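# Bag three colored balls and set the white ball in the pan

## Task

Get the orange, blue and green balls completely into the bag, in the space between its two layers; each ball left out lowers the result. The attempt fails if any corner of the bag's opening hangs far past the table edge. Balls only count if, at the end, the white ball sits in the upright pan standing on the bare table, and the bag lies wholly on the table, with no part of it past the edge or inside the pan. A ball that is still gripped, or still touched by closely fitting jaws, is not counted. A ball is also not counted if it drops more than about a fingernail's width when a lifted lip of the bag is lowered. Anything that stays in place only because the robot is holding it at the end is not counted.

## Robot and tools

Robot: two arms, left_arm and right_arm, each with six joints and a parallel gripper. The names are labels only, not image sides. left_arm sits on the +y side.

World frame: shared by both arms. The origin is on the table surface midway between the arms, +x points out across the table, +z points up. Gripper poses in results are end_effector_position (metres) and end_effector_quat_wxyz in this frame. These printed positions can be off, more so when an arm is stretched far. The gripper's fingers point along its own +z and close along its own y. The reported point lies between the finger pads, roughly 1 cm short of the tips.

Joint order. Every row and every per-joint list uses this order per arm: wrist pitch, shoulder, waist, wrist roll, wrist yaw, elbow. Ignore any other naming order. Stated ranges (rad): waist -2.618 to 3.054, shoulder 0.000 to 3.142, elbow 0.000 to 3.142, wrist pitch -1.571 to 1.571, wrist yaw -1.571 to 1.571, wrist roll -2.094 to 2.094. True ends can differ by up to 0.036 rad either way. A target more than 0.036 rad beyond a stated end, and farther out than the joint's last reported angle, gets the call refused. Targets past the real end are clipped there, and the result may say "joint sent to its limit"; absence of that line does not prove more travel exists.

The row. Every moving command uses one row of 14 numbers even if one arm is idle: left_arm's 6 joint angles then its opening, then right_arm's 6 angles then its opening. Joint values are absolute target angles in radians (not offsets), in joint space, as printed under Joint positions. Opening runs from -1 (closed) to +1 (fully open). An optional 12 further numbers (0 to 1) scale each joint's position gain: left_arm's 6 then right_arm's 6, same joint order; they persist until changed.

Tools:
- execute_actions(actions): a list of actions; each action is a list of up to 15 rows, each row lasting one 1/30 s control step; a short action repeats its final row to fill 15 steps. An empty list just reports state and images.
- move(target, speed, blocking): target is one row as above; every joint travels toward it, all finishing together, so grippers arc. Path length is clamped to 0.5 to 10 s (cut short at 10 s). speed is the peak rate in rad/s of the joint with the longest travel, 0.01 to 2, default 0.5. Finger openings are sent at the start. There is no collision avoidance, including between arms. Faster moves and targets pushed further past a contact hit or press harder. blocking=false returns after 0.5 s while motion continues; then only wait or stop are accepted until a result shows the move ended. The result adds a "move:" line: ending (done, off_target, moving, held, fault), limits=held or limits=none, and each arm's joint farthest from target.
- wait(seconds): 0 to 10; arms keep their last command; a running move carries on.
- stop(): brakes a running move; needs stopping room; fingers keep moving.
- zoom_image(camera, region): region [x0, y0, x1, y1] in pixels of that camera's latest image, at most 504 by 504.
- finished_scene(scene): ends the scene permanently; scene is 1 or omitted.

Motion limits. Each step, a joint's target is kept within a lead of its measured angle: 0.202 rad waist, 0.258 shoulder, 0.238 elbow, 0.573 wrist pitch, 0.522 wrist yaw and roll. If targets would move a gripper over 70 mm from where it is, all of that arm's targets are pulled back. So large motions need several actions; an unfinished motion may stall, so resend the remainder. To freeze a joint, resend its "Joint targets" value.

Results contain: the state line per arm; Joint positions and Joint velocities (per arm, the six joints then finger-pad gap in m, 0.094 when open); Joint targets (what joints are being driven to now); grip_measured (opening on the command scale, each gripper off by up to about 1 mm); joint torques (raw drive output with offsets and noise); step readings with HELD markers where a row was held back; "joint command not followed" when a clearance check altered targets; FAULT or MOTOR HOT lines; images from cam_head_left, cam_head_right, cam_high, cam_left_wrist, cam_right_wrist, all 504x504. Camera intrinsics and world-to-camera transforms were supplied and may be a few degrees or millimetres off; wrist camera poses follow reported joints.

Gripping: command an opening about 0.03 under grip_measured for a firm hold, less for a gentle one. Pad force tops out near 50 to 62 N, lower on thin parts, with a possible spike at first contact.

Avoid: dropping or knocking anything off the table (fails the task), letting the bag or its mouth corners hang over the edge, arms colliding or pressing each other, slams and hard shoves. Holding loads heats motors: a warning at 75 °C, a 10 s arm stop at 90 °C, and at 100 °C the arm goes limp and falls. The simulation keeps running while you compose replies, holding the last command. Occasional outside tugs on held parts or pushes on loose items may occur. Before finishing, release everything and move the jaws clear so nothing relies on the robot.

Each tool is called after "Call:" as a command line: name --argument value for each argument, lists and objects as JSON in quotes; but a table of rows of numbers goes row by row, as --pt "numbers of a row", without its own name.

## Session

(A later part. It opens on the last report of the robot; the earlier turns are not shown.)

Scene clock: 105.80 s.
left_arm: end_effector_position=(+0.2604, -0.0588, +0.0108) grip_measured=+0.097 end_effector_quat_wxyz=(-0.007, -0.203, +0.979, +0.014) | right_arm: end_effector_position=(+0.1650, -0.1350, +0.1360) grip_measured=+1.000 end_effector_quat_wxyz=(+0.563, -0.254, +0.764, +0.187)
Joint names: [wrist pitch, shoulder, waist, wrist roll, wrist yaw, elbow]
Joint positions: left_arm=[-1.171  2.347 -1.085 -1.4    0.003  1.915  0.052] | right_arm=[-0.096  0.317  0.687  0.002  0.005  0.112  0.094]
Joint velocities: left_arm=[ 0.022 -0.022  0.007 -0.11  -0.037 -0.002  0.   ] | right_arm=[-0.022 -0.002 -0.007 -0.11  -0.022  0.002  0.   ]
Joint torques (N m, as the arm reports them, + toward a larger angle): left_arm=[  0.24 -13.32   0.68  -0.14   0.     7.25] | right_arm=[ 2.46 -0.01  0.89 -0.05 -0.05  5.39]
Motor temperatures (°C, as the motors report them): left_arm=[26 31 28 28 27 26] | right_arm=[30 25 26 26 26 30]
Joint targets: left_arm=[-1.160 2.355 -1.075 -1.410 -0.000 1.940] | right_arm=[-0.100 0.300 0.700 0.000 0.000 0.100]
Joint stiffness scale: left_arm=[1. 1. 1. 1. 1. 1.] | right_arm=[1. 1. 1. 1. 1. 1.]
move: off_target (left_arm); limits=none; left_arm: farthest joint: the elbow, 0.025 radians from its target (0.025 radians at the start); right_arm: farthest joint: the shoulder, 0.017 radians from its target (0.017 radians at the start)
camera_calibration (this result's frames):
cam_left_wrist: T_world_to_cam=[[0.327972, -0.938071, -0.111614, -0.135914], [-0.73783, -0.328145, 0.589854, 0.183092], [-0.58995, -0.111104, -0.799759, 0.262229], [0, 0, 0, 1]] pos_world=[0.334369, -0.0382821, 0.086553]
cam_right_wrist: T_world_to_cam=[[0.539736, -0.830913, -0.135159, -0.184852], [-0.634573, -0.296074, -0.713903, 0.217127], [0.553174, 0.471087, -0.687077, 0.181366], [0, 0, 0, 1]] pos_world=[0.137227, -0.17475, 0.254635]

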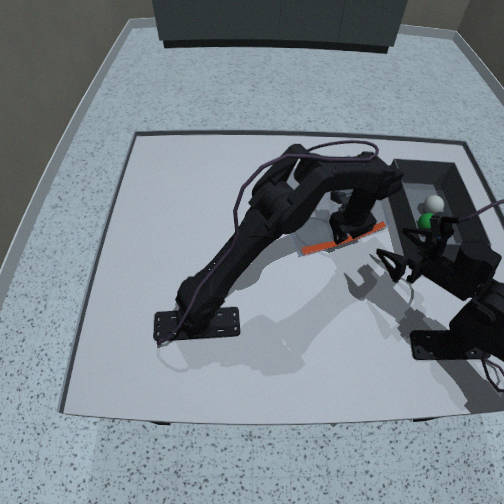

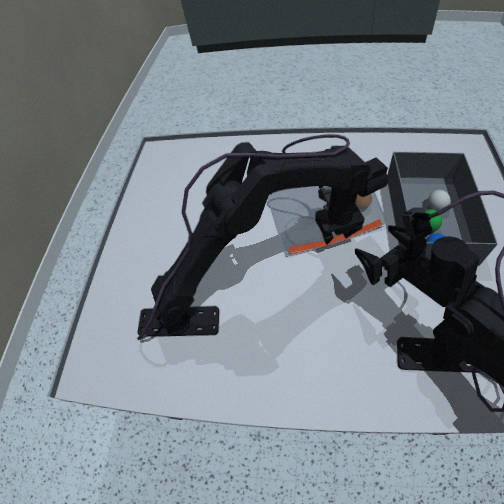

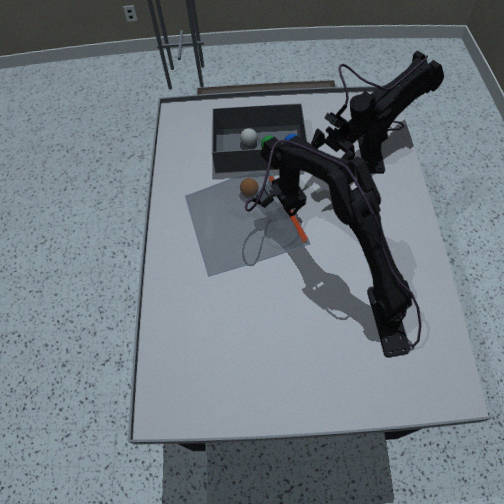

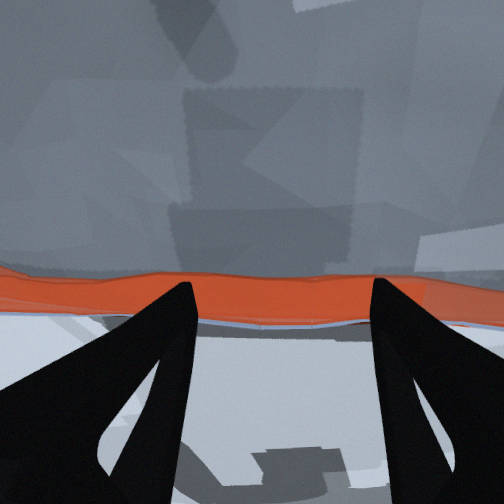

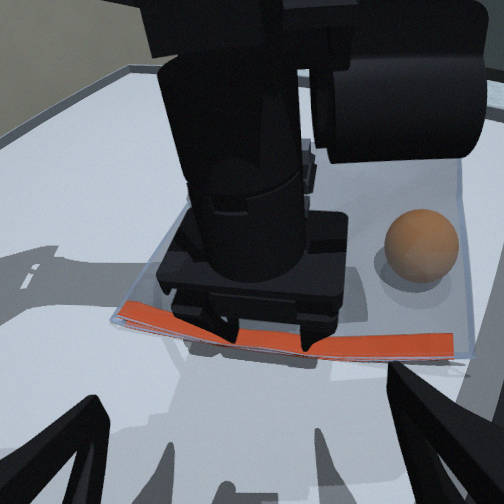

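Contact; bump flattened. Try closing gradually.

Call:
execute_actions --actions '[[[-1.16,2.355,-1.075,-1.41,0,1.94,-0.05,-0.1,0.3,0.7,0,0,0.1,1]],[[-1.16,2.355,-1.075,-1.41,0,1.94,-0.2,-0.1,0.3,0.7,0,0,0.1,1]],[[-1.16,2.355,-1.075,-1.41,0,1.94,-0.35,-0.1,0.3,0.7,0,0,0.1,1]]]'

Scene clock: 111.50 s.
left_arm: end_effector_position=(+0.2607, -0.0592, +0.0108) grip_measured=-0.347 end_effector_quat_wxyz=(-0.007, -0.203, +0.979, +0.013) | right_arm: end_effector_position=(+0.1650, -0.1350, +0.1360) grip_measured=+1.000 end_effector_quat_wxyz=(+0.563, -0.254, +0.764, +0.187)
Joint names: [wrist pitch, shoulder, waist, wrist roll, wrist yaw, elbow]
Joint positions: left_arm=[-1.169  2.347 -1.085 -1.401  0.003  1.915  0.031] | right_arm=[-0.096  0.317  0.687  0.002  0.005  0.112  0.094]
Joint velocities: left_arm=[-0.022 -0.002  0.007  0.037 -0.007  0.002 -0.001] | right_arm=[-0.007 -0.007  0.017 -0.022  0.022  0.007  0.   ]
Joint torques (N m, as the arm reports them, + toward a larger angle): left_arm=[  0.24 -13.31   0.69  -0.12  -0.01   7.26] | right_arm=[ 2.46 -0.02  0.9  -0.05 -0.05  5.4 ]
Motor temperatures (°C, as the motors report them): left_arm=[26 31 28 28 27 27] | right_arm=[31 25 26 26 26 30]
Joint targets: left_arm=[-1.160 2.355 -1.075 -1.410 -0.000 1.940] | right_arm=[-0.100 0.300 0.700 -0.000 -0.000 0.100]
Joint stiffness scale: left_arm=[1. 1. 1. 1. 1. 1.] | right_arm=[1. 1. 1. 1. 1. 1.]
Step readings (joint positions; steps 1 to 15: 1st action; 16 to 30: 2nd action; 31 to 45: 3rd action):
0: left_arm=[-1.171 2.347 -1.085 -1.400 0.003 1.915] | right_arm=[-0.096 0.317 0.687 0.002 0.005 0.112]
1: left_arm=[-1.171 2.347 -1.085 -1.401 0.003 1.915] | right_arm=[-0.096 0.317 0.687 0.002 0.005 0.112]
2: left_arm=[-1.170 2.347 -1.085 -1.401 0.003 1.915] | right_arm=[-0.096 0.317 0.687 0.002 0.005 0.112]
4: left_arm=[-1.170 2.347 -1.085 -1.401 0.003 1.915] | right_arm=[-0.096 0.317 0.687 0.002 0.005 0.112]
8: left_arm=[-1.170 2.347 -1.085 -1.401 0.003 1.915] | right_arm=[-0.096 0.317 0.687 0.002 0.005 0.112]
15: left_arm=[-1.170 2.347 -1.085 -1.401 0.003 1.915] | right_arm=[-0.096 0.317 0.687 0.002 0.005 0.112]
16: left_arm=[-1.170 2.347 -1.085 -1.401 0.003 1.915] | right_arm=[-0.096 0.317 0.687 0.002 0.005 0.112]
17: left_arm=[-1.170 2.347 -1.085 -1.401 0.003 1.915] | right_arm=[-0.096 0.317 0.687 0.002 0.005 0.112]
19: left_arm=[-1.170 2.347 -1.085 -1.401 0.003 1.915] | right_arm=[-0.096 0.317 0.687 0.002 0.005 0.112]
23: left_arm=[-1.170 2.347 -1.085 -1.401 0.003 1.915] | right_arm=[-0.096 0.317 0.687 0.002 0.005 0.112]
30: left_arm=[-1.170 2.347 -1.085 -1.401 0.003 1.915] | right_arm=[-0.096 0.317 0.687 0.002 0.005 0.112]
31: left_arm=[-1.170 2.347 -1.085 -1.401 0.003 1.915] | right_arm=[-0.096 0.317 0.687 0.002 0.005 0.112]
32: left_arm=[-1.170 2.347 -1.085 -1.401 0.003 1.915] | right_arm=[-0.096 0.317 0.687 0.002 0.005 0.112]
34: left_arm=[-1.170 2.347 -1.085 -1.401 0.003 1.915] | right_arm=[-0.096 0.317 0.687 0.002 0.005 0.112]
38: left_arm=[-1.169 2.347 -1.085 -1.401 0.003 1.915] | right_arm=[-0.096 0.317 0.687 0.002 0.005 0.112]
45: Joint positions above
camera_calibration (this result's frames):
cam_left_wrist: T_world_to_cam=[[0.328446, -0.938122, -0.109777, -0.13652], [-0.738325, -0.327489, 0.589599, 0.183332], [-0.589066, -0.1126, -0.800201, 0.262012], [0, 0, 0, 1]] pos_world=[0.33454, -0.0385305, 0.0865831]
cam_right_wrist: T_world_to_cam=[[0.539736, -0.830913, -0.135159, -0.184852], [-0.634573, -0.296074, -0.713903, 0.217127], [0.553174, 0.471087, -0.687077, 0.181366], [0, 0, 0, 1]] pos_world=[0.137227, -0.17475, 0.254635]

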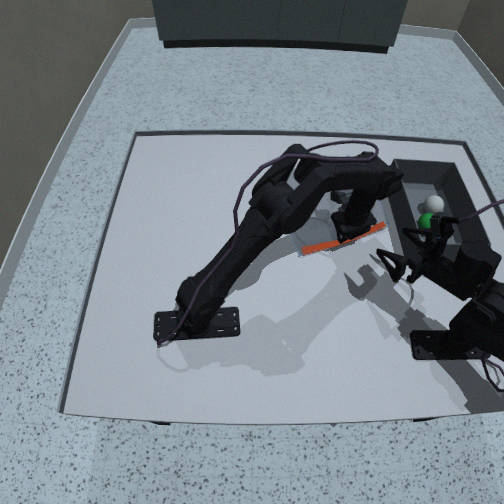

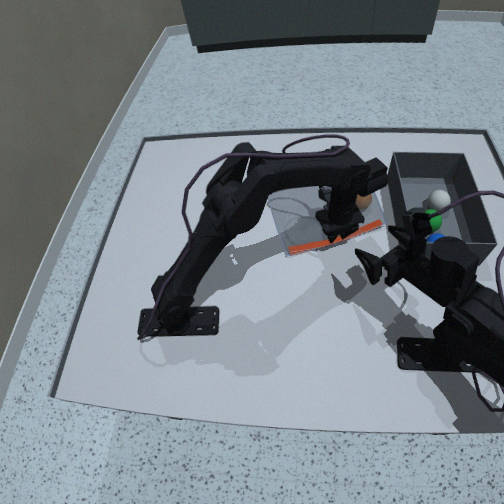

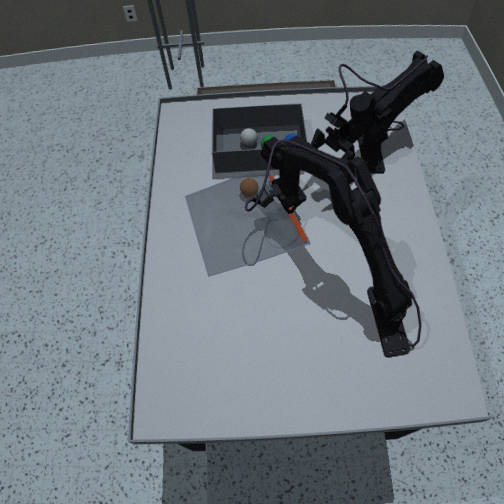

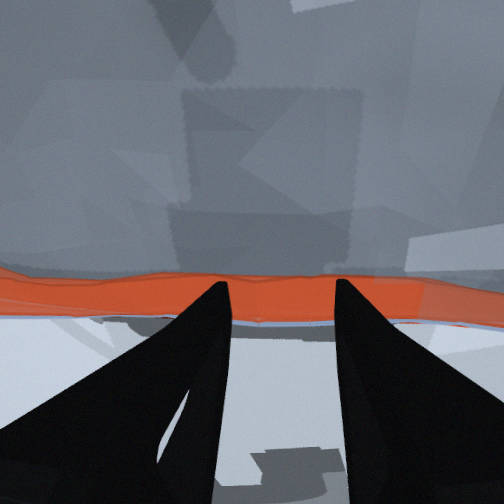

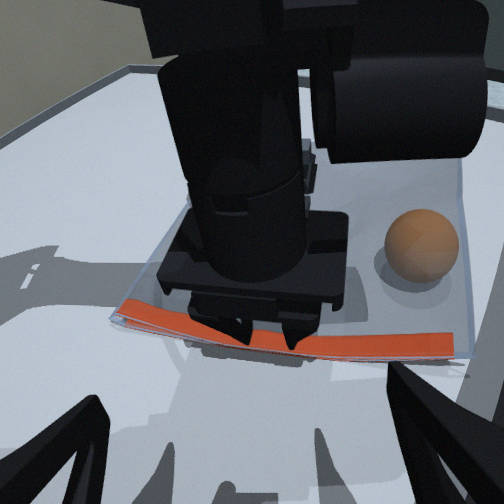

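Call:
move --target '[-1.16,2.29,-1.075,-1.41,0,1.94,-0.35, -0.1,0.3,0.7,0,0,0.1,1]' --speed 0.1

Call:
move --target '[-1.16,2.385,-1.075,-1.41,0,1.94,0.9, -0.1,0.3,0.7,0,0,0.1,1]' --speed 0.03

Call:
execute_actions --actions '[[[-1.16,2.385,-1.075,-1.41,0,1.94,0.8,-0.1,0.3,0.7,0,0,0.1,1]],[[-1.16,2.385,-1.075,-1.41,0,1.94,0.65,-0.1,0.3,0.7,0,0,0.1,1]],[[-1.16,2.385,-1.075,-1.41,0,1.94,0.5,-0.1,0.3,0.7,0,0,0.1,1]]]'

Scene clock: 118.47 s.
left_arm: end_effector_position=(+0.2627, -0.0623, +0.0269) grip_measured=-0.347 end_effector_quat_wxyz=(+0.000, -0.203, +0.979, -0.004) | right_arm: end_effector_position=(+0.1650, -0.1350, +0.1360) grip_measured=+1.000 end_effector_quat_wxyz=(+0.563, -0.254, +0.764, +0.187)
Joint names: [wrist pitch, shoulder, waist, wrist roll, wrist yaw, elbow]
Joint positions: left_arm=[-1.169  2.309 -1.085 -1.401  0.003  1.915  0.031] | right_arm=[-0.096  0.317  0.687  0.002  0.005  0.112  0.094]
Joint velocities: left_arm=[-0.037 -0.017 -0.017  0.022 -0.022 -0.007 -0.   ] | right_arm=[-0.007  0.002 -0.007  0.022  0.051 -0.007  0.   ]
Joint torques (N m, as the arm reports them, + toward a larger angle): left_arm=[  0.29 -15.66   0.7   -0.13  -0.01   7.32] | right_arm=[ 2.46 -0.02  0.89 -0.05 -0.05  5.38]
Motor temperatures (°C, as the motors report them): left_arm=[26 31 28 28 27 27] | right_arm=[31 25 26 26 26 30]
Joint targets: left_arm=[-1.160 2.290 -1.075 -1.410 0.000 1.940] | right_arm=[-0.100 0.300 0.700 0.000 0.000 0.100]
Joint stiffness scale: left_arm=[1. 1. 1. 1. 1. 1.] | right_arm=[1. 1. 1. 1. 1. 1.]
move: off_target (left_arm); limits=none; left_arm: farthest joint: the elbow, 0.025 radians from its target (0.025 radians at the start); right_arm: farthest joint: the shoulder, 0.017 radians from its target (0.017 radians at the start)
camera_calibration (this result's frames):
cam_left_wrist: T_world_to_cam=[[0.330335, -0.941016, -0.0732588, -0.140053], [-0.750442, -0.308924, 0.584297, 0.178797], [-0.572464, -0.138037, -0.808227, 0.270042], [0, 0, 0, 1]] pos_world=[0.335031, -0.0392815, 0.103524]
cam_right_wrist: T_world_to_cam=[[0.539736, -0.830913, -0.135159, -0.184852], [-0.634573, -0.296074, -0.713903, 0.217127], [0.553174, 0.471087, -0.687077, 0.181366], [0, 0, 0, 1]] pos_world=[0.137227, -0.17475, 0.254635]

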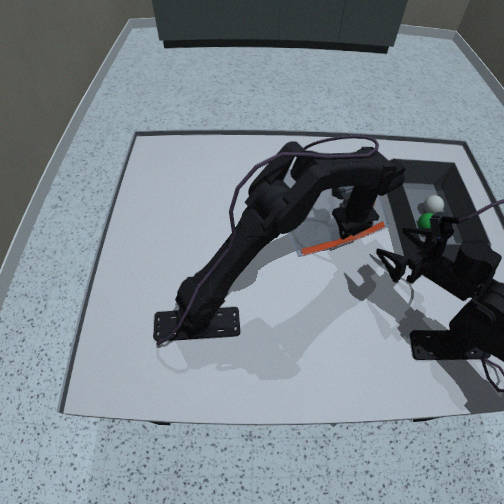

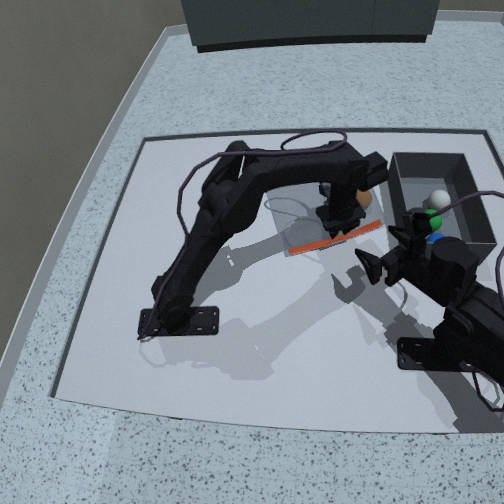

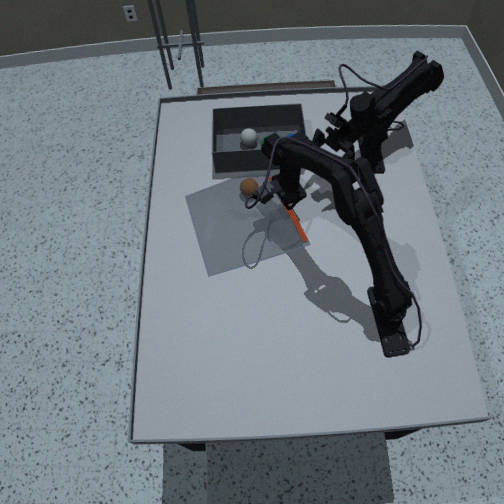

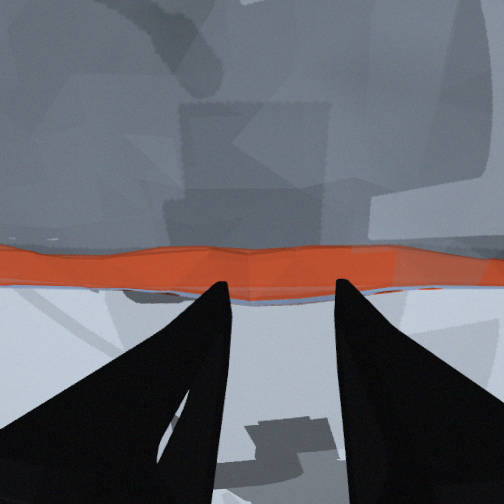

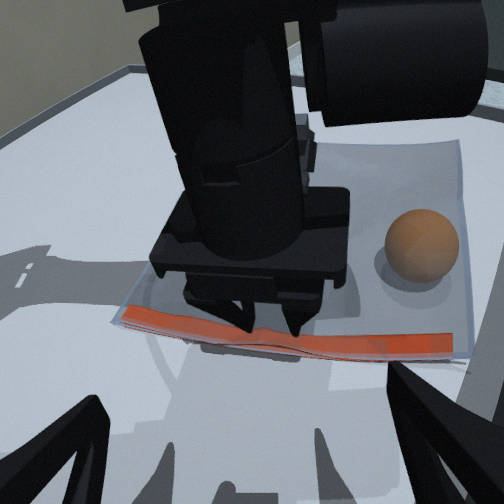

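Scene clock: 121.23 s.
left_arm: end_effector_position=(+0.2621, -0.0614, +0.0102) grip_measured=+0.897 end_effector_quat_wxyz=(-0.006, -0.203, +0.979, +0.011) | right_arm: end_effector_position=(+0.1650, -0.1350, +0.1360) grip_measured=+1.000 end_effector_quat_wxyz=(+0.563, -0.254, +0.764, +0.187)
Joint names: [wrist pitch, shoulder, waist, wrist roll, wrist yaw, elbow]
Joint positions: left_arm=[-1.169  2.355 -1.085 -1.401  0.003  1.928  0.089] | right_arm=[-0.096  0.317  0.687  0.002  0.005  0.112  0.094]
Joint velocities: left_arm=[ 0.007  0.012 -0.002 -0.007 -0.037 -0.017 -0.   ] | right_arm=[-0.007 -0.007 -0.022  0.022 -0.022  0.002  0.   ]
Joint torques (N m, as the arm reports them, + toward a larger angle): left_arm=[  0.23 -11.42   0.67  -0.13  -0.02   6.29] | right_arm=[ 2.46 -0.02  0.89 -0.05 -0.06  5.4 ]
Motor temperatures (°C, as the motors report them): left_arm=[26 31 28 28 27 27] | right_arm=[31 25 26 26 26 30]
Joint targets: left_arm=[-1.160 2.385 -1.075 -1.410 -0.000 1.940] | right_arm=[-0.100 0.300 0.700 0.000 0.000 0.100]
Joint stiffness scale: left_arm=[1. 1. 1. 1. 1. 1.] | right_arm=[1. 1. 1. 1. 1. 1.]
move: off_target (left_arm); limits=none; left_arm: farthest joint: the shoulder, 0.030 radians from its target (0.076 radians at the start); right_arm: farthest joint: the shoulder, 0.017 radians from its target (0.017 radians at the start)
camera_calibration (this result's frames):
cam_left_wrist: T_world_to_cam=[[0.328671, -0.938466, -0.106095, -0.139318], [-0.739554, -0.325606, 0.589101, 0.184502], [-0.587397, -0.115158, -0.801064, 0.261529], [0, 0, 0, 1]] pos_world=[0.33586, -0.0405526, 0.0860304]
cam_right_wrist: T_world_to_cam=[[0.539736, -0.830913, -0.135159, -0.184852], [-0.634573, -0.296074, -0.713903, 0.217127], [0.553174, 0.471087, -0.687077, 0.181366], [0, 0, 0, 1]] pos_world=[0.137227, -0.17475, 0.254635]

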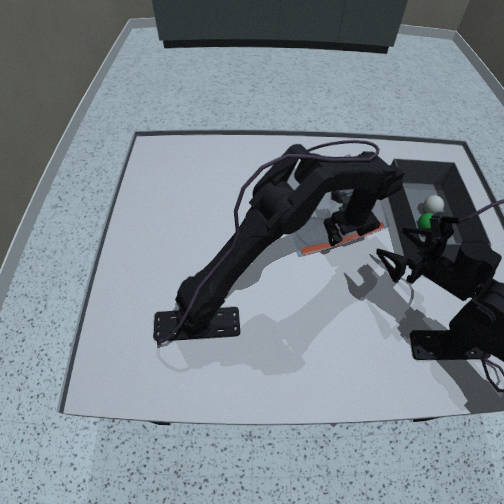

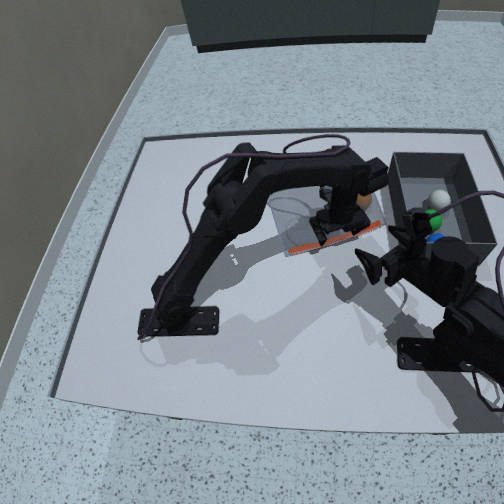

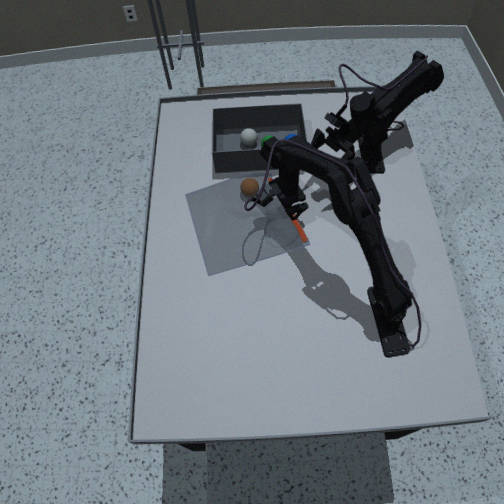

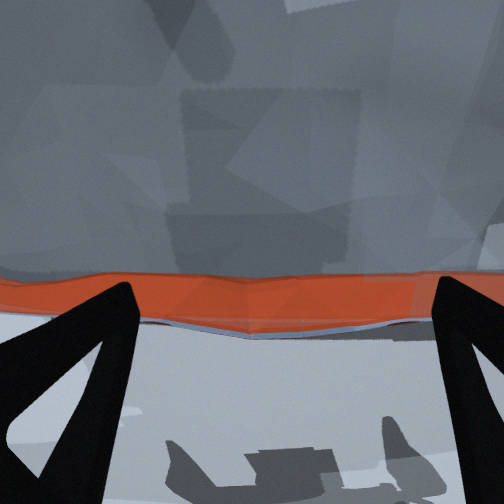

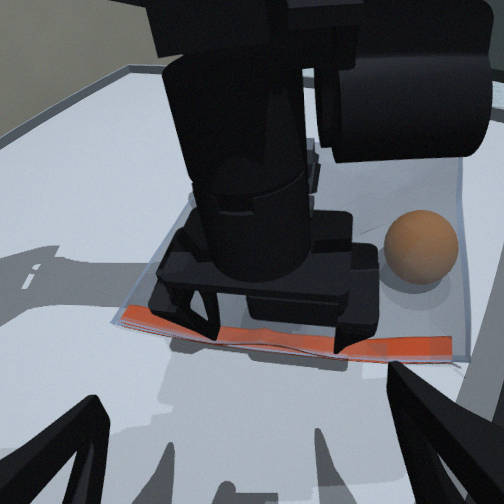

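Scene clock: 122.73 s.
left_arm: end_effector_position=(+0.2638, -0.0647, +0.0095) grip_measured=+0.503 end_effector_quat_wxyz=(-0.005, -0.203, +0.979, +0.005) | right_arm: end_effector_position=(+0.1650, -0.1350, +0.1360) grip_measured=+1.000 end_effector_quat_wxyz=(+0.563, -0.254, +0.764, +0.187)
Joint names: [wrist pitch, shoulder, waist, wrist roll, wrist yaw, elbow]
Joint positions: left_arm=[-1.154  2.357 -1.085 -1.401  0.005  1.928  0.071] | right_arm=[-0.096  0.317  0.687  0.002  0.005  0.112  0.094]
Joint velocities: left_arm=[ 0.007 -0.012  0.002 -0.007  0.037 -0.017 -0.001] | right_arm=[-0.022 -0.007 -0.017  0.037 -0.037  0.012  0.   ]
Joint torques (N m, as the arm reports them, + toward a larger angle): left_arm=[  0.13 -11.59   0.66  -0.13  -0.03   6.34] | right_arm=[ 2.45  0.    0.89 -0.05 -0.06  5.4 ]
Motor temperatures (°C, as the motors report them): left_arm=[26 31 28 28 27 27] | right_arm=[31 25 26 26 26 30]
Joint targets: left_arm=[-1.160 2.385 -1.075 -1.410 0.000 1.940] | right_arm=[-0.100 0.300 0.700 0.000 0.000 0.100]
Joint stiffness scale: left_arm=[1. 1. 1. 1. 1. 1.] | right_arm=[1. 1. 1. 1. 1. 1.]
Step readings (joint positions; steps 1 to 15: 1st action; 16 to 30: 2nd action; 31 to 45: 3rd action):
0: left_arm=[-1.169 2.355 -1.085 -1.401 0.003 1.928] | right_arm=[-0.096 0.317 0.687 0.002 0.005 0.112]
1: left_arm=[-1.167 2.355 -1.085 -1.401 0.003 1.928] | right_arm=[-0.096 0.317 0.687 0.002 0.005 0.112]
2: left_arm=[-1.164 2.356 -1.085 -1.401 0.004 1.928] | right_arm=[-0.096 0.317 0.687 0.002 0.005 0.112]
4: left_arm=[-1.163 2.356 -1.085 -1.401 0.004 1.928] | right_arm=[-0.096 0.317 0.687 0.002 0.005 0.112]
8: left_arm=[-1.163 2.356 -1.085 -1.401 0.004 1.928] | right_arm=[-0.096 0.317 0.687 0.002 0.005 0.112]
15: left_arm=[-1.163 2.356 -1.085 -1.401 0.004 1.928] | right_arm=[-0.096 0.317 0.687 0.002 0.005 0.112]
16: left_arm=[-1.161 2.356 -1.085 -1.401 0.004 1.928] | right_arm=[-0.096 0.317 0.687 0.002 0.005 0.112]
17: left_arm=[-1.157 2.357 -1.085 -1.401 0.005 1.928] | right_arm=[-0.096 0.317 0.687 0.002 0.005 0.112]
19: left_arm=[-1.155 2.357 -1.085 -1.401 0.005 1.928] | right_arm=[-0.096 0.317 0.687 0.002 0.005 0.112]
23: left_arm=[-1.155 2.357 -1.085 -1.401 0.005 1.928] | right_arm=[-0.096 0.317 0.687 0.002 0.005 0.112]
30: left_arm=[-1.155 2.357 -1.085 -1.401 0.005 1.928] | right_arm=[-0.096 0.317 0.687 0.002 0.005 0.112]
31: left_arm=[-1.154 2.357 -1.085 -1.401 0.005 1.928] | right_arm=[-0.096 0.317 0.687 0.002 0.005 0.112]
32: left_arm=[-1.154 2.357 -1.085 -1.401 0.005 1.928] | right_arm=[-0.096 0.317 0.687 0.002 0.005 0.112]
34: left_arm=[-1.154 2.357 -1.085 -1.401 0.005 1.928] | right_arm=[-0.096 0.317 0.687 0.002 0.005 0.112]
38: left_arm=[-1.154 2.357 -1.085 -1.401 0.005 1.928] | right_arm=[-0.096 0.317 0.687 0.002 0.005 0.112]
45: Joint positions above
camera_calibration (this result's frames):
cam_left_wrist: T_world_to_cam=[[0.329266, -0.939717, -0.0922811, -0.143362], [-0.742833, -0.318127, 0.589063, 0.186432], [-0.582909, -0.125409, -0.802801, 0.259703], [0, 0, 0, 1]] pos_world=[0.337076, -0.0428415, 0.0854403]
cam_right_wrist: T_world_to_cam=[[0.539736, -0.830913, -0.135159, -0.184852], [-0.634573, -0.296074, -0.713903, 0.217127], [0.553174, 0.471087, -0.687077, 0.181366], [0, 0, 0, 1]] pos_world=[0.137227, -0.17475, 0.254635]

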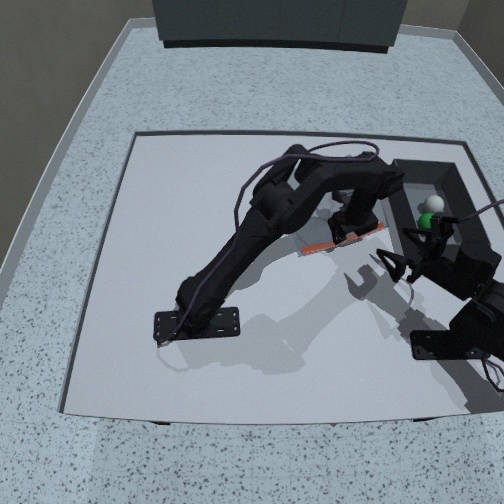

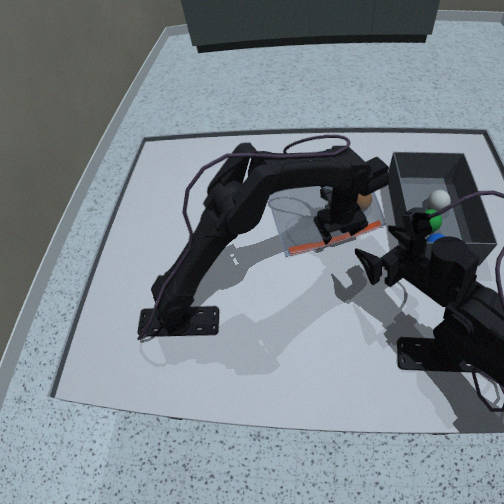

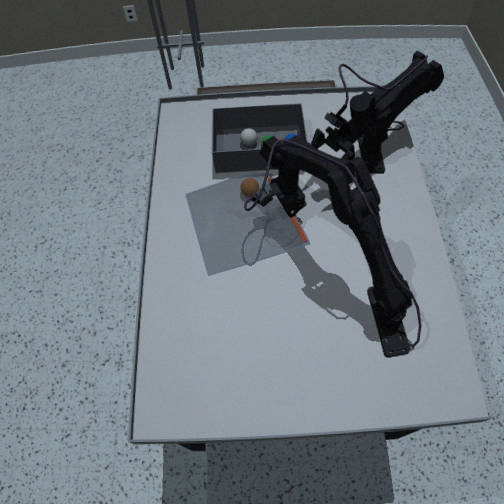

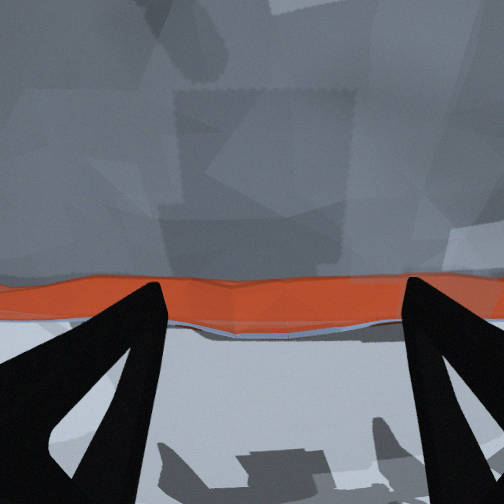

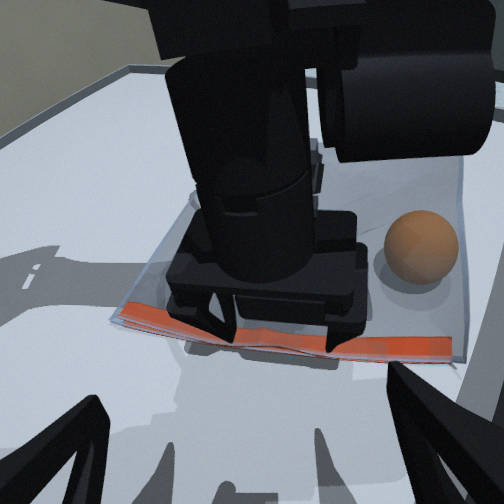

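Call:
execute_actions --actions '[[[-1.14,2.40,-1.075,-1.41,0,1.94,0.5,-0.1,0.3,0.7,0,0,0.1,1]],[[-1.14,2.40,-1.075,-1.41,0,1.94,0.49,-0.1,0.3,0.7,0,0,0.1,1],[-1.14,2.40,-1.075,-1.41,0,1.94,0.48,-0.1,0.3,0.7,0,0,0.1,1],[-1.14,2.40,-1.075,-1.41,0,1.94,0.47,-0.1,0.3,0.7,0,0,0.1,1],[-1.14,2.40,-1.075,-1.41,0,1.94,0.46,-0.1,0.3,0.7,0,0,0.1,1],[-1.14,2.40,-1.075,-1.41,0,1.94,0.45,-0.1,0.3,0.7,0,0,0.1,1],[-1.14,2.40,-1.075,-1.41,0,1.94,0.44,-0.1,0.3,0.7,0,0,0.1,1],[-1.14,2.40,-1.075,-1.41,0,1.94,0.43,-0.1,0.3,0.7,0,0,0.1,1],[-1.14,2.40,-1.075,-1.41,0,1.94,0.42,-0.1,0.3,0.7,0,0,0.1,1],[-1.14,2.40,-1.075,-1.41,0,1.94,0.41,-0.1,0.3,0.7,0,0,0.1,1],[-1.14,2.40,-1.075,-1.41,0,1.94,0.40,-0.1,0.3,0.7,0,0,0.1,1],[-1.14,2.40,-1.075,-1.41,0,1.94,0.39,-0.1,0.3,0.7,0,0,0.1,1],[-1.14,2.40,-1.075,-1.41,0,1.94,0.38,-0.1,0.3,0.7,0,0,0.1,1],[-1.14,2.40,-1.075,-1.41,0,1.94,0.37,-0.1,0.3,0.7,0,0,0.1,1],[-1.14,2.40,-1.075,-1.41,0,1.94,0.36,-0.1,0.3,0.7,0,0,0.1,1],[-1.14,2.40,-1.075,-1.41,0,1.94,0.35,-0.1,0.3,0.7,0,0,0.1,1]],[[-1.14,2.40,-1.075,-1.41,0,1.94,0.34,-0.1,0.3,0.7,0,0,0.1,1],[-1.14,2.40,-1.075,-1.41,0,1.94,0.33,-0.1,0.3,0.7,0,0,0.1,1],[-1.14,2.40,-1.075,-1.41,0,1.94,0.32,-0.1,0.3,0.7,0,0,0.1,1],[-1.14,2.40,-1.075,-1.41,0,1.94,0.31,-0.1,0.3,0.7,0,0,0.1,1],[-1.14,2.40,-1.075,-1.41,0,1.94,0.30,-0.1,0.3,0.7,0,0,0.1,1],[-1.14,2.40,-1.075,-1.41,0,1.94,0.29,-0.1,0.3,0.7,0,0,0.1,1],[-1.14,2.40,-1.075,-1.41,0,1.94,0.28,-0.1,0.3,0.7,0,0,0.1,1],[-1.14,2.40,-1.075,-1.41,0,1.94,0.27,-0.1,0.3,0.7,0,0,0.1,1],[-1.14,2.40,-1.075,-1.41,0,1.94,0.26,-0.1,0.3,0.7,0,0,0.1,1],[-1.14,2.40,-1.075,-1.41,0,1.94,0.25,-0.1,0.3,0.7,0,0,0.1,1],[-1.14,2.40,-1.075,-1.41,0,1.94,0.24,-0.1,0.3,0.7,0,0,0.1,1],[-1.14,2.40,-1.075,-1.41,0,1.94,0.23,-0.1,0.3,0.7,0,0,0.1,1],[-1.14,2.40,-1.075,-1.41,0,1.94,0.22,-0.1,0.3,0.7,0,0,0.1,1],[-1.14,2.40,-1.075,-1.41,0,1.94,0.21,-0.1,0.3,0.7,0,0,0.1,1],[-1.14,2.40,-1.075,-1.41,0,1.94,0.20,-0.1,0.3,0.7,0,0,0.1,1]]]'

Scene clock: 138.27 s.
left_arm: end_effector_position=(+0.2647, -0.0660, +0.0090) grip_measured=+0.208 end_effector_quat_wxyz=(-0.004, -0.203, +0.979, +0.003) | right_arm: end_effector_position=(+0.1650, -0.1350, +0.1360) grip_measured=+1.000 end_effector_quat_wxyz=(+0.563, -0.254, +0.764, +0.187)
Joint names: [wrist pitch, shoulder, waist, wrist roll, wrist yaw, elbow]
Joint positions: left_arm=[-1.151  2.36  -1.085 -1.401  0.005  1.932  0.057] | right_arm=[-0.096  0.317  0.687  0.002  0.005  0.112  0.094]
Joint velocities: left_arm=[-0.022 -0.002 -0.002  0.051 -0.007 -0.007 -0.008] | right_arm=[-0.022  0.012  0.002 -0.022  0.022  0.022  0.   ]
Joint torques (N m, as the arm reports them, + toward a larger angle): left_arm=[  0.28 -10.51   0.67  -0.13  -0.03   6.02] | right_arm=[ 2.46 -0.01  0.88 -0.05 -0.06  5.39]
Motor temperatures (°C, as the motors report them): left_arm=[26 30 28 28 27 27] | right_arm=[32 25 26 26 26 30]
Joint targets: left_arm=[-1.140 2.400 -1.075 -1.410 0.000 1.940] | right_arm=[-0.100 0.300 0.700 0.000 -0.000 0.100]
Joint stiffness scale: left_arm=[1. 1. 1. 1. 1. 1.] | right_arm=[1. 1. 1. 1. 1. 1.]
Step readings (joint positions; steps 1 to 15: 1st action; 16 to 30: 2nd action; 31 to 45: 3rd action):
0: left_arm=[-1.154 2.357 -1.085 -1.401 0.005 1.928] | right_arm=[-0.096 0.317 0.687 0.002 0.005 0.112]
1: left_arm=[-1.154 2.358 -1.085 -1.401 0.005 1.928] | right_arm=[-0.096 0.317 0.687 0.002 0.005 0.112]
2: left_arm=[-1.154 2.359 -1.085 -1.401 0.005 1.930] | right_arm=[-0.096 0.317 0.687 0.002 0.005 0.112]
4: left_arm=[-1.154 2.360 -1.085 -1.401 0.005 1.931] | right_arm=[-0.096 0.317 0.687 0.002 0.005 0.112]
8: left_arm=[-1.154 2.360 -1.085 -1.401 0.005 1.932] | right_arm=[-0.096 0.317 0.687 0.002 0.005 0.112]
15: left_arm=[-1.154 2.360 -1.085 -1.401 0.005 1.932] | right_arm=[-0.096 0.317 0.687 0.002 0.005 0.112]
16: left_arm=[-1.154 2.360 -1.085 -1.401 0.005 1.932] | right_arm=[-0.096 0.317 0.687 0.002 0.005 0.112]
17: left_arm=[-1.153 2.360 -1.085 -1.401 0.005 1.932] | right_arm=[-0.096 0.317 0.687 0.002 0.005 0.112]
19: left_arm=[-1.152 2.360 -1.085 -1.401 0.005 1.932] | right_arm=[-0.096 0.317 0.687 0.002 0.005 0.112]
23: left_arm=[-1.152 2.360 -1.085 -1.401 0.005 1.932] | right_arm=[-0.096 0.317 0.687 0.002 0.005 0.112]
30: left_arm=[-1.151 2.360 -1.085 -1.401 0.005 1.932] | right_arm=[-0.096 0.317 0.687 0.002 0.005 0.112]
31: left_arm=[-1.151 2.360 -1.085 -1.401 0.005 1.932] | right_arm=[-0.096 0.317 0.687 0.002 0.005 0.112]
32: left_arm=[-1.151 2.360 -1.085 -1.401 0.005 1.932] | right_arm=[-0.096 0.317 0.687 0.002 0.005 0.112]
34: left_arm=[-1.151 2.360 -1.085 -1.401 0.005 1.932] | right_arm=[-0.096 0.317 0.687 0.002 0.005 0.112]
38: left_arm=[-1.151 2.360 -1.085 -1.401 0.005 1.932] | right_arm=[-0.096 0.317 0.687 0.002 0.005 0.112]
45: Joint positions above
camera_calibration (this result's frames):
cam_left_wrist: T_world_to_cam=[[0.329455, -0.940006, -0.088592, -0.145077], [-0.74406, -0.316246, 0.588526, 0.187386], [-0.581235, -0.127975, -0.80361, 0.259073], [0, 0, 0, 1]] pos_world=[0.337805, -0.0439585, 0.0850592]
cam_right_wrist: T_world_to_cam=[[0.539736, -0.830913, -0.135159, -0.184852], [-0.634573, -0.296074, -0.713903, 0.217127], [0.553174, 0.471087, -0.687077, 0.181366], [0, 0, 0, 1]] pos_world=[0.137227, -0.17475, 0.254635]

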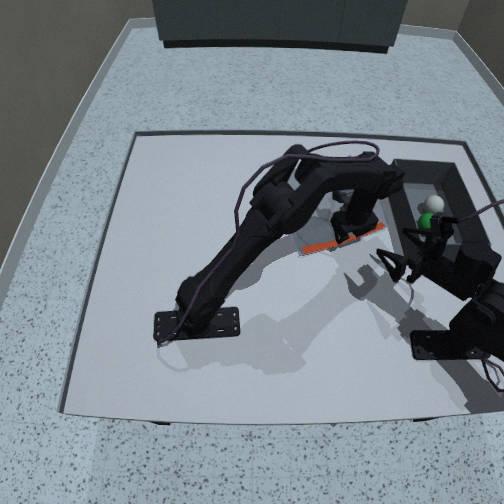

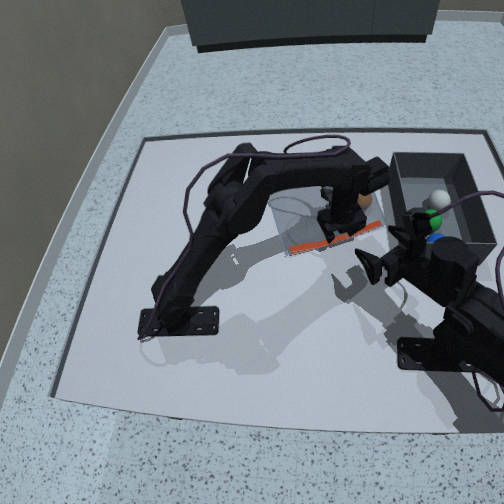

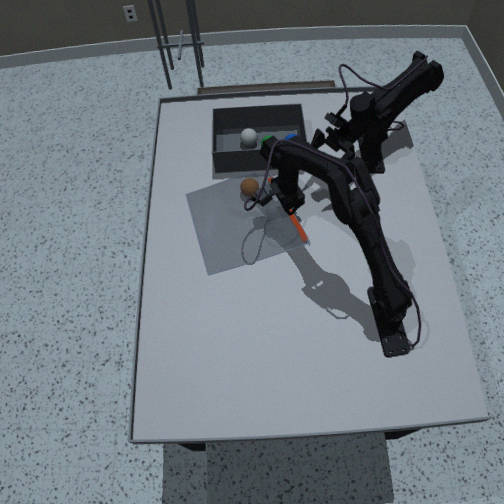

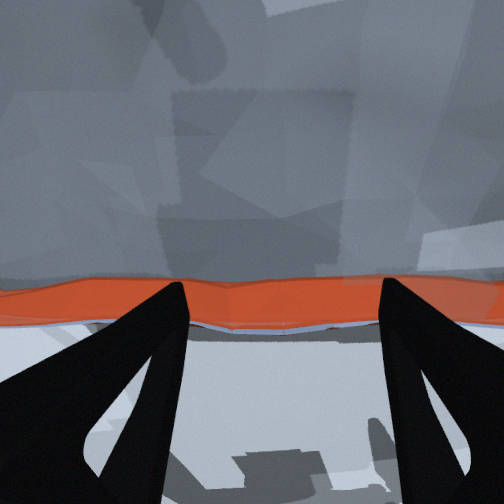

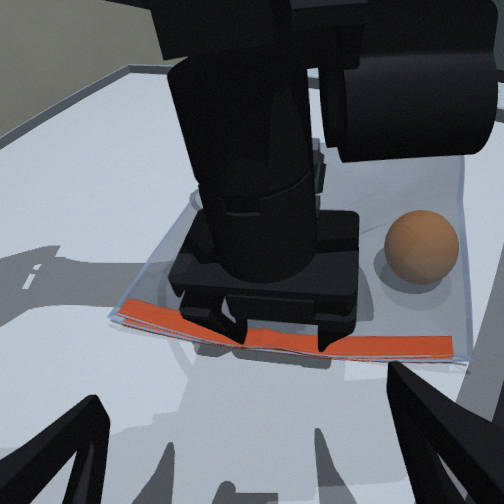

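Call:
move --target '[-0.95,2.18,-0.98,-1.44,0,1.57,0.2, -0.1,0.3,0.7,0,0,0.1,1]' --speed 0.12

Scene clock: 158.63 s.
left_arm: end_effector_position=(+0.2753, -0.0212, +0.0101) grip_measured=+0.202 end_effector_quat_wxyz=(+0.001, -0.260, +0.965, -0.033) | right_arm: end_effector_position=(+0.1650, -0.1350, +0.1360) grip_measured=+1.000 end_effector_quat_wxyz=(+0.563, -0.254, +0.764, +0.187)
Joint names: [wrist pitch, shoulder, waist, wrist roll, wrist yaw, elbow]
Joint positions: left_arm=[-0.95   2.166 -0.998 -1.433  0.024  1.606  0.056] | right_arm=[-0.096  0.317  0.687  0.002  0.005  0.112  0.094]
Joint velocities: left_arm=[-0.007 -0.007 -0.007 -0.007  0.007 -0.027  0.   ] | right_arm=[-0.081 -0.002  0.002  0.022 -0.007 -0.012  0.   ]
Joint torques (N m, as the arm reports them, + toward a larger angle): left_arm=[  0.31 -11.43   1.2   -0.12  -0.17   2.56] | right_arm=[ 2.46 -0.02  0.89 -0.05 -0.06  5.39]
Motor temperatures (°C, as the motors report them): left_arm=[26 30 28 28 27 26] | right_arm=[32 25 26 26 26 30]
Joint targets: left_arm=[-0.950 2.180 -0.980 -1.440 -0.000 1.570] | right_arm=[-0.100 0.300 0.700 -0.000 -0.000 0.100]
Joint stiffness scale: left_arm=[1. 1. 1. 1. 1. 1.] | right_arm=[1. 1. 1. 1. 1. 1.]
move: off_target (left_arm); limits=none; left_arm: farthest joint: the elbow, 0.036 radians from its target (0.362 radians at the start); right_arm: farthest joint: the shoulder, 0.017 radians from its target (0.017 radians at the start)
camera_calibration (this result's frames):
cam_left_wrist: T_world_to_cam=[[0.440138, -0.897767, -0.0171408, -0.136605], [-0.717985, -0.363333, 0.593706, 0.200552], [-0.539237, -0.249006, -0.804499, 0.257764], [0, 0, 0, 1]] pos_world=[0.343114, 0.0144125, 0.0859607]
cam_right_wrist: T_world_to_cam=[[0.539736, -0.830913, -0.135159, -0.184852], [-0.634573, -0.296074, -0.713903, 0.217127], [0.553174, 0.471087, -0.687077, 0.181366], [0, 0, 0, 1]] pos_world=[0.137227, -0.17475, 0.254635]

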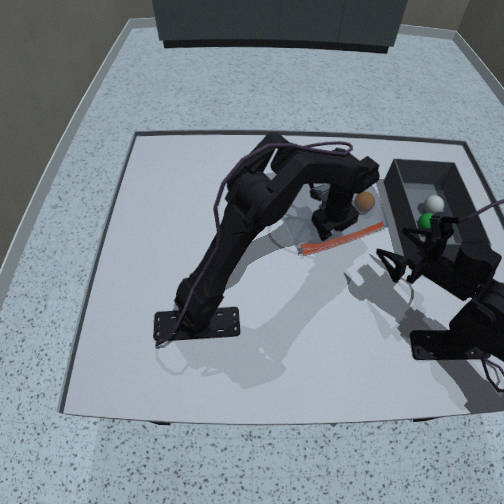

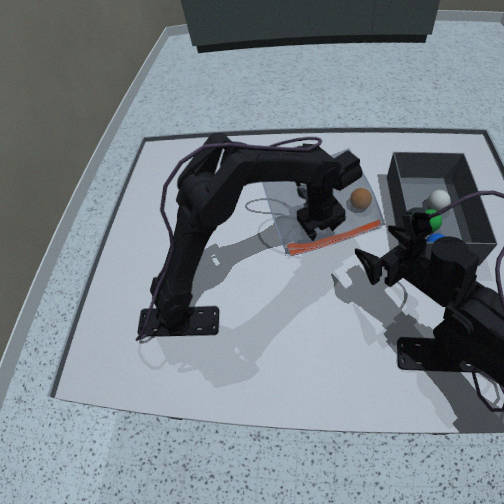

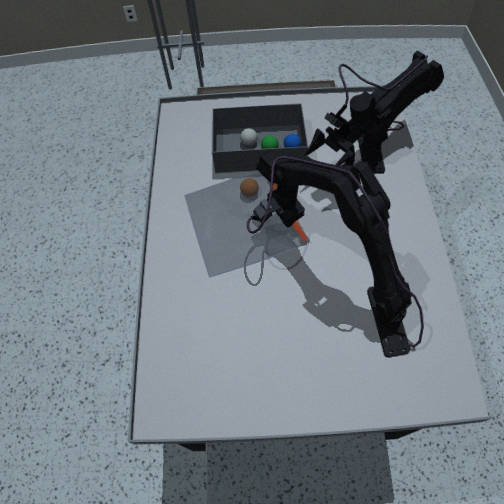

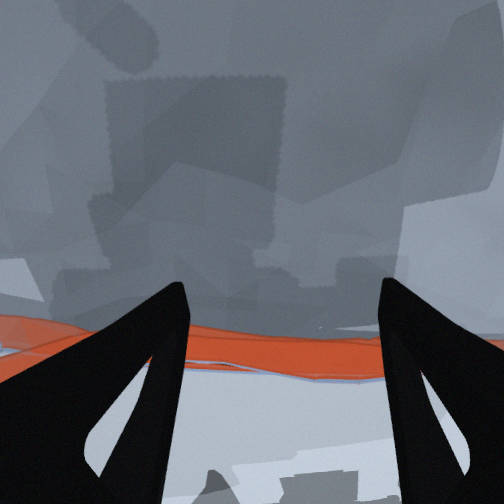

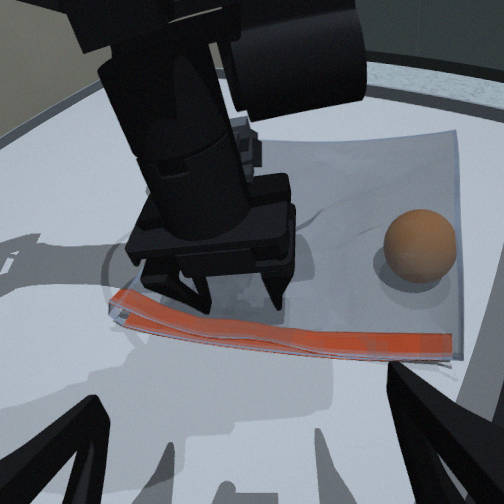

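Call:
zoom_image --camera "cam_right_wrist" --region '[90, 250, 330, 380]'

Call:
zoom_image --camera "cam_head_left" --region '[280, 200, 400, 270]'

Region (90, 250, 330, 380) of cam_right_wrist's 504x504 image, scaled by 2.100, with more detail than that image has; it fills the top 273 rows of this view, and the rest is white.

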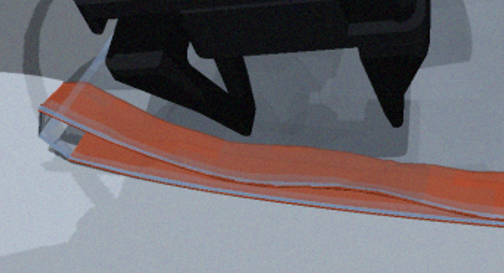

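Region (280, 200, 400, 270) of cam_head_left's 504x504 image, scaled by 4.200, with more detail than that image has; it fills the top 294 rows of this view, and the rest is white.

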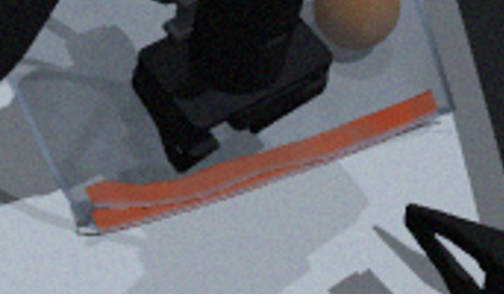

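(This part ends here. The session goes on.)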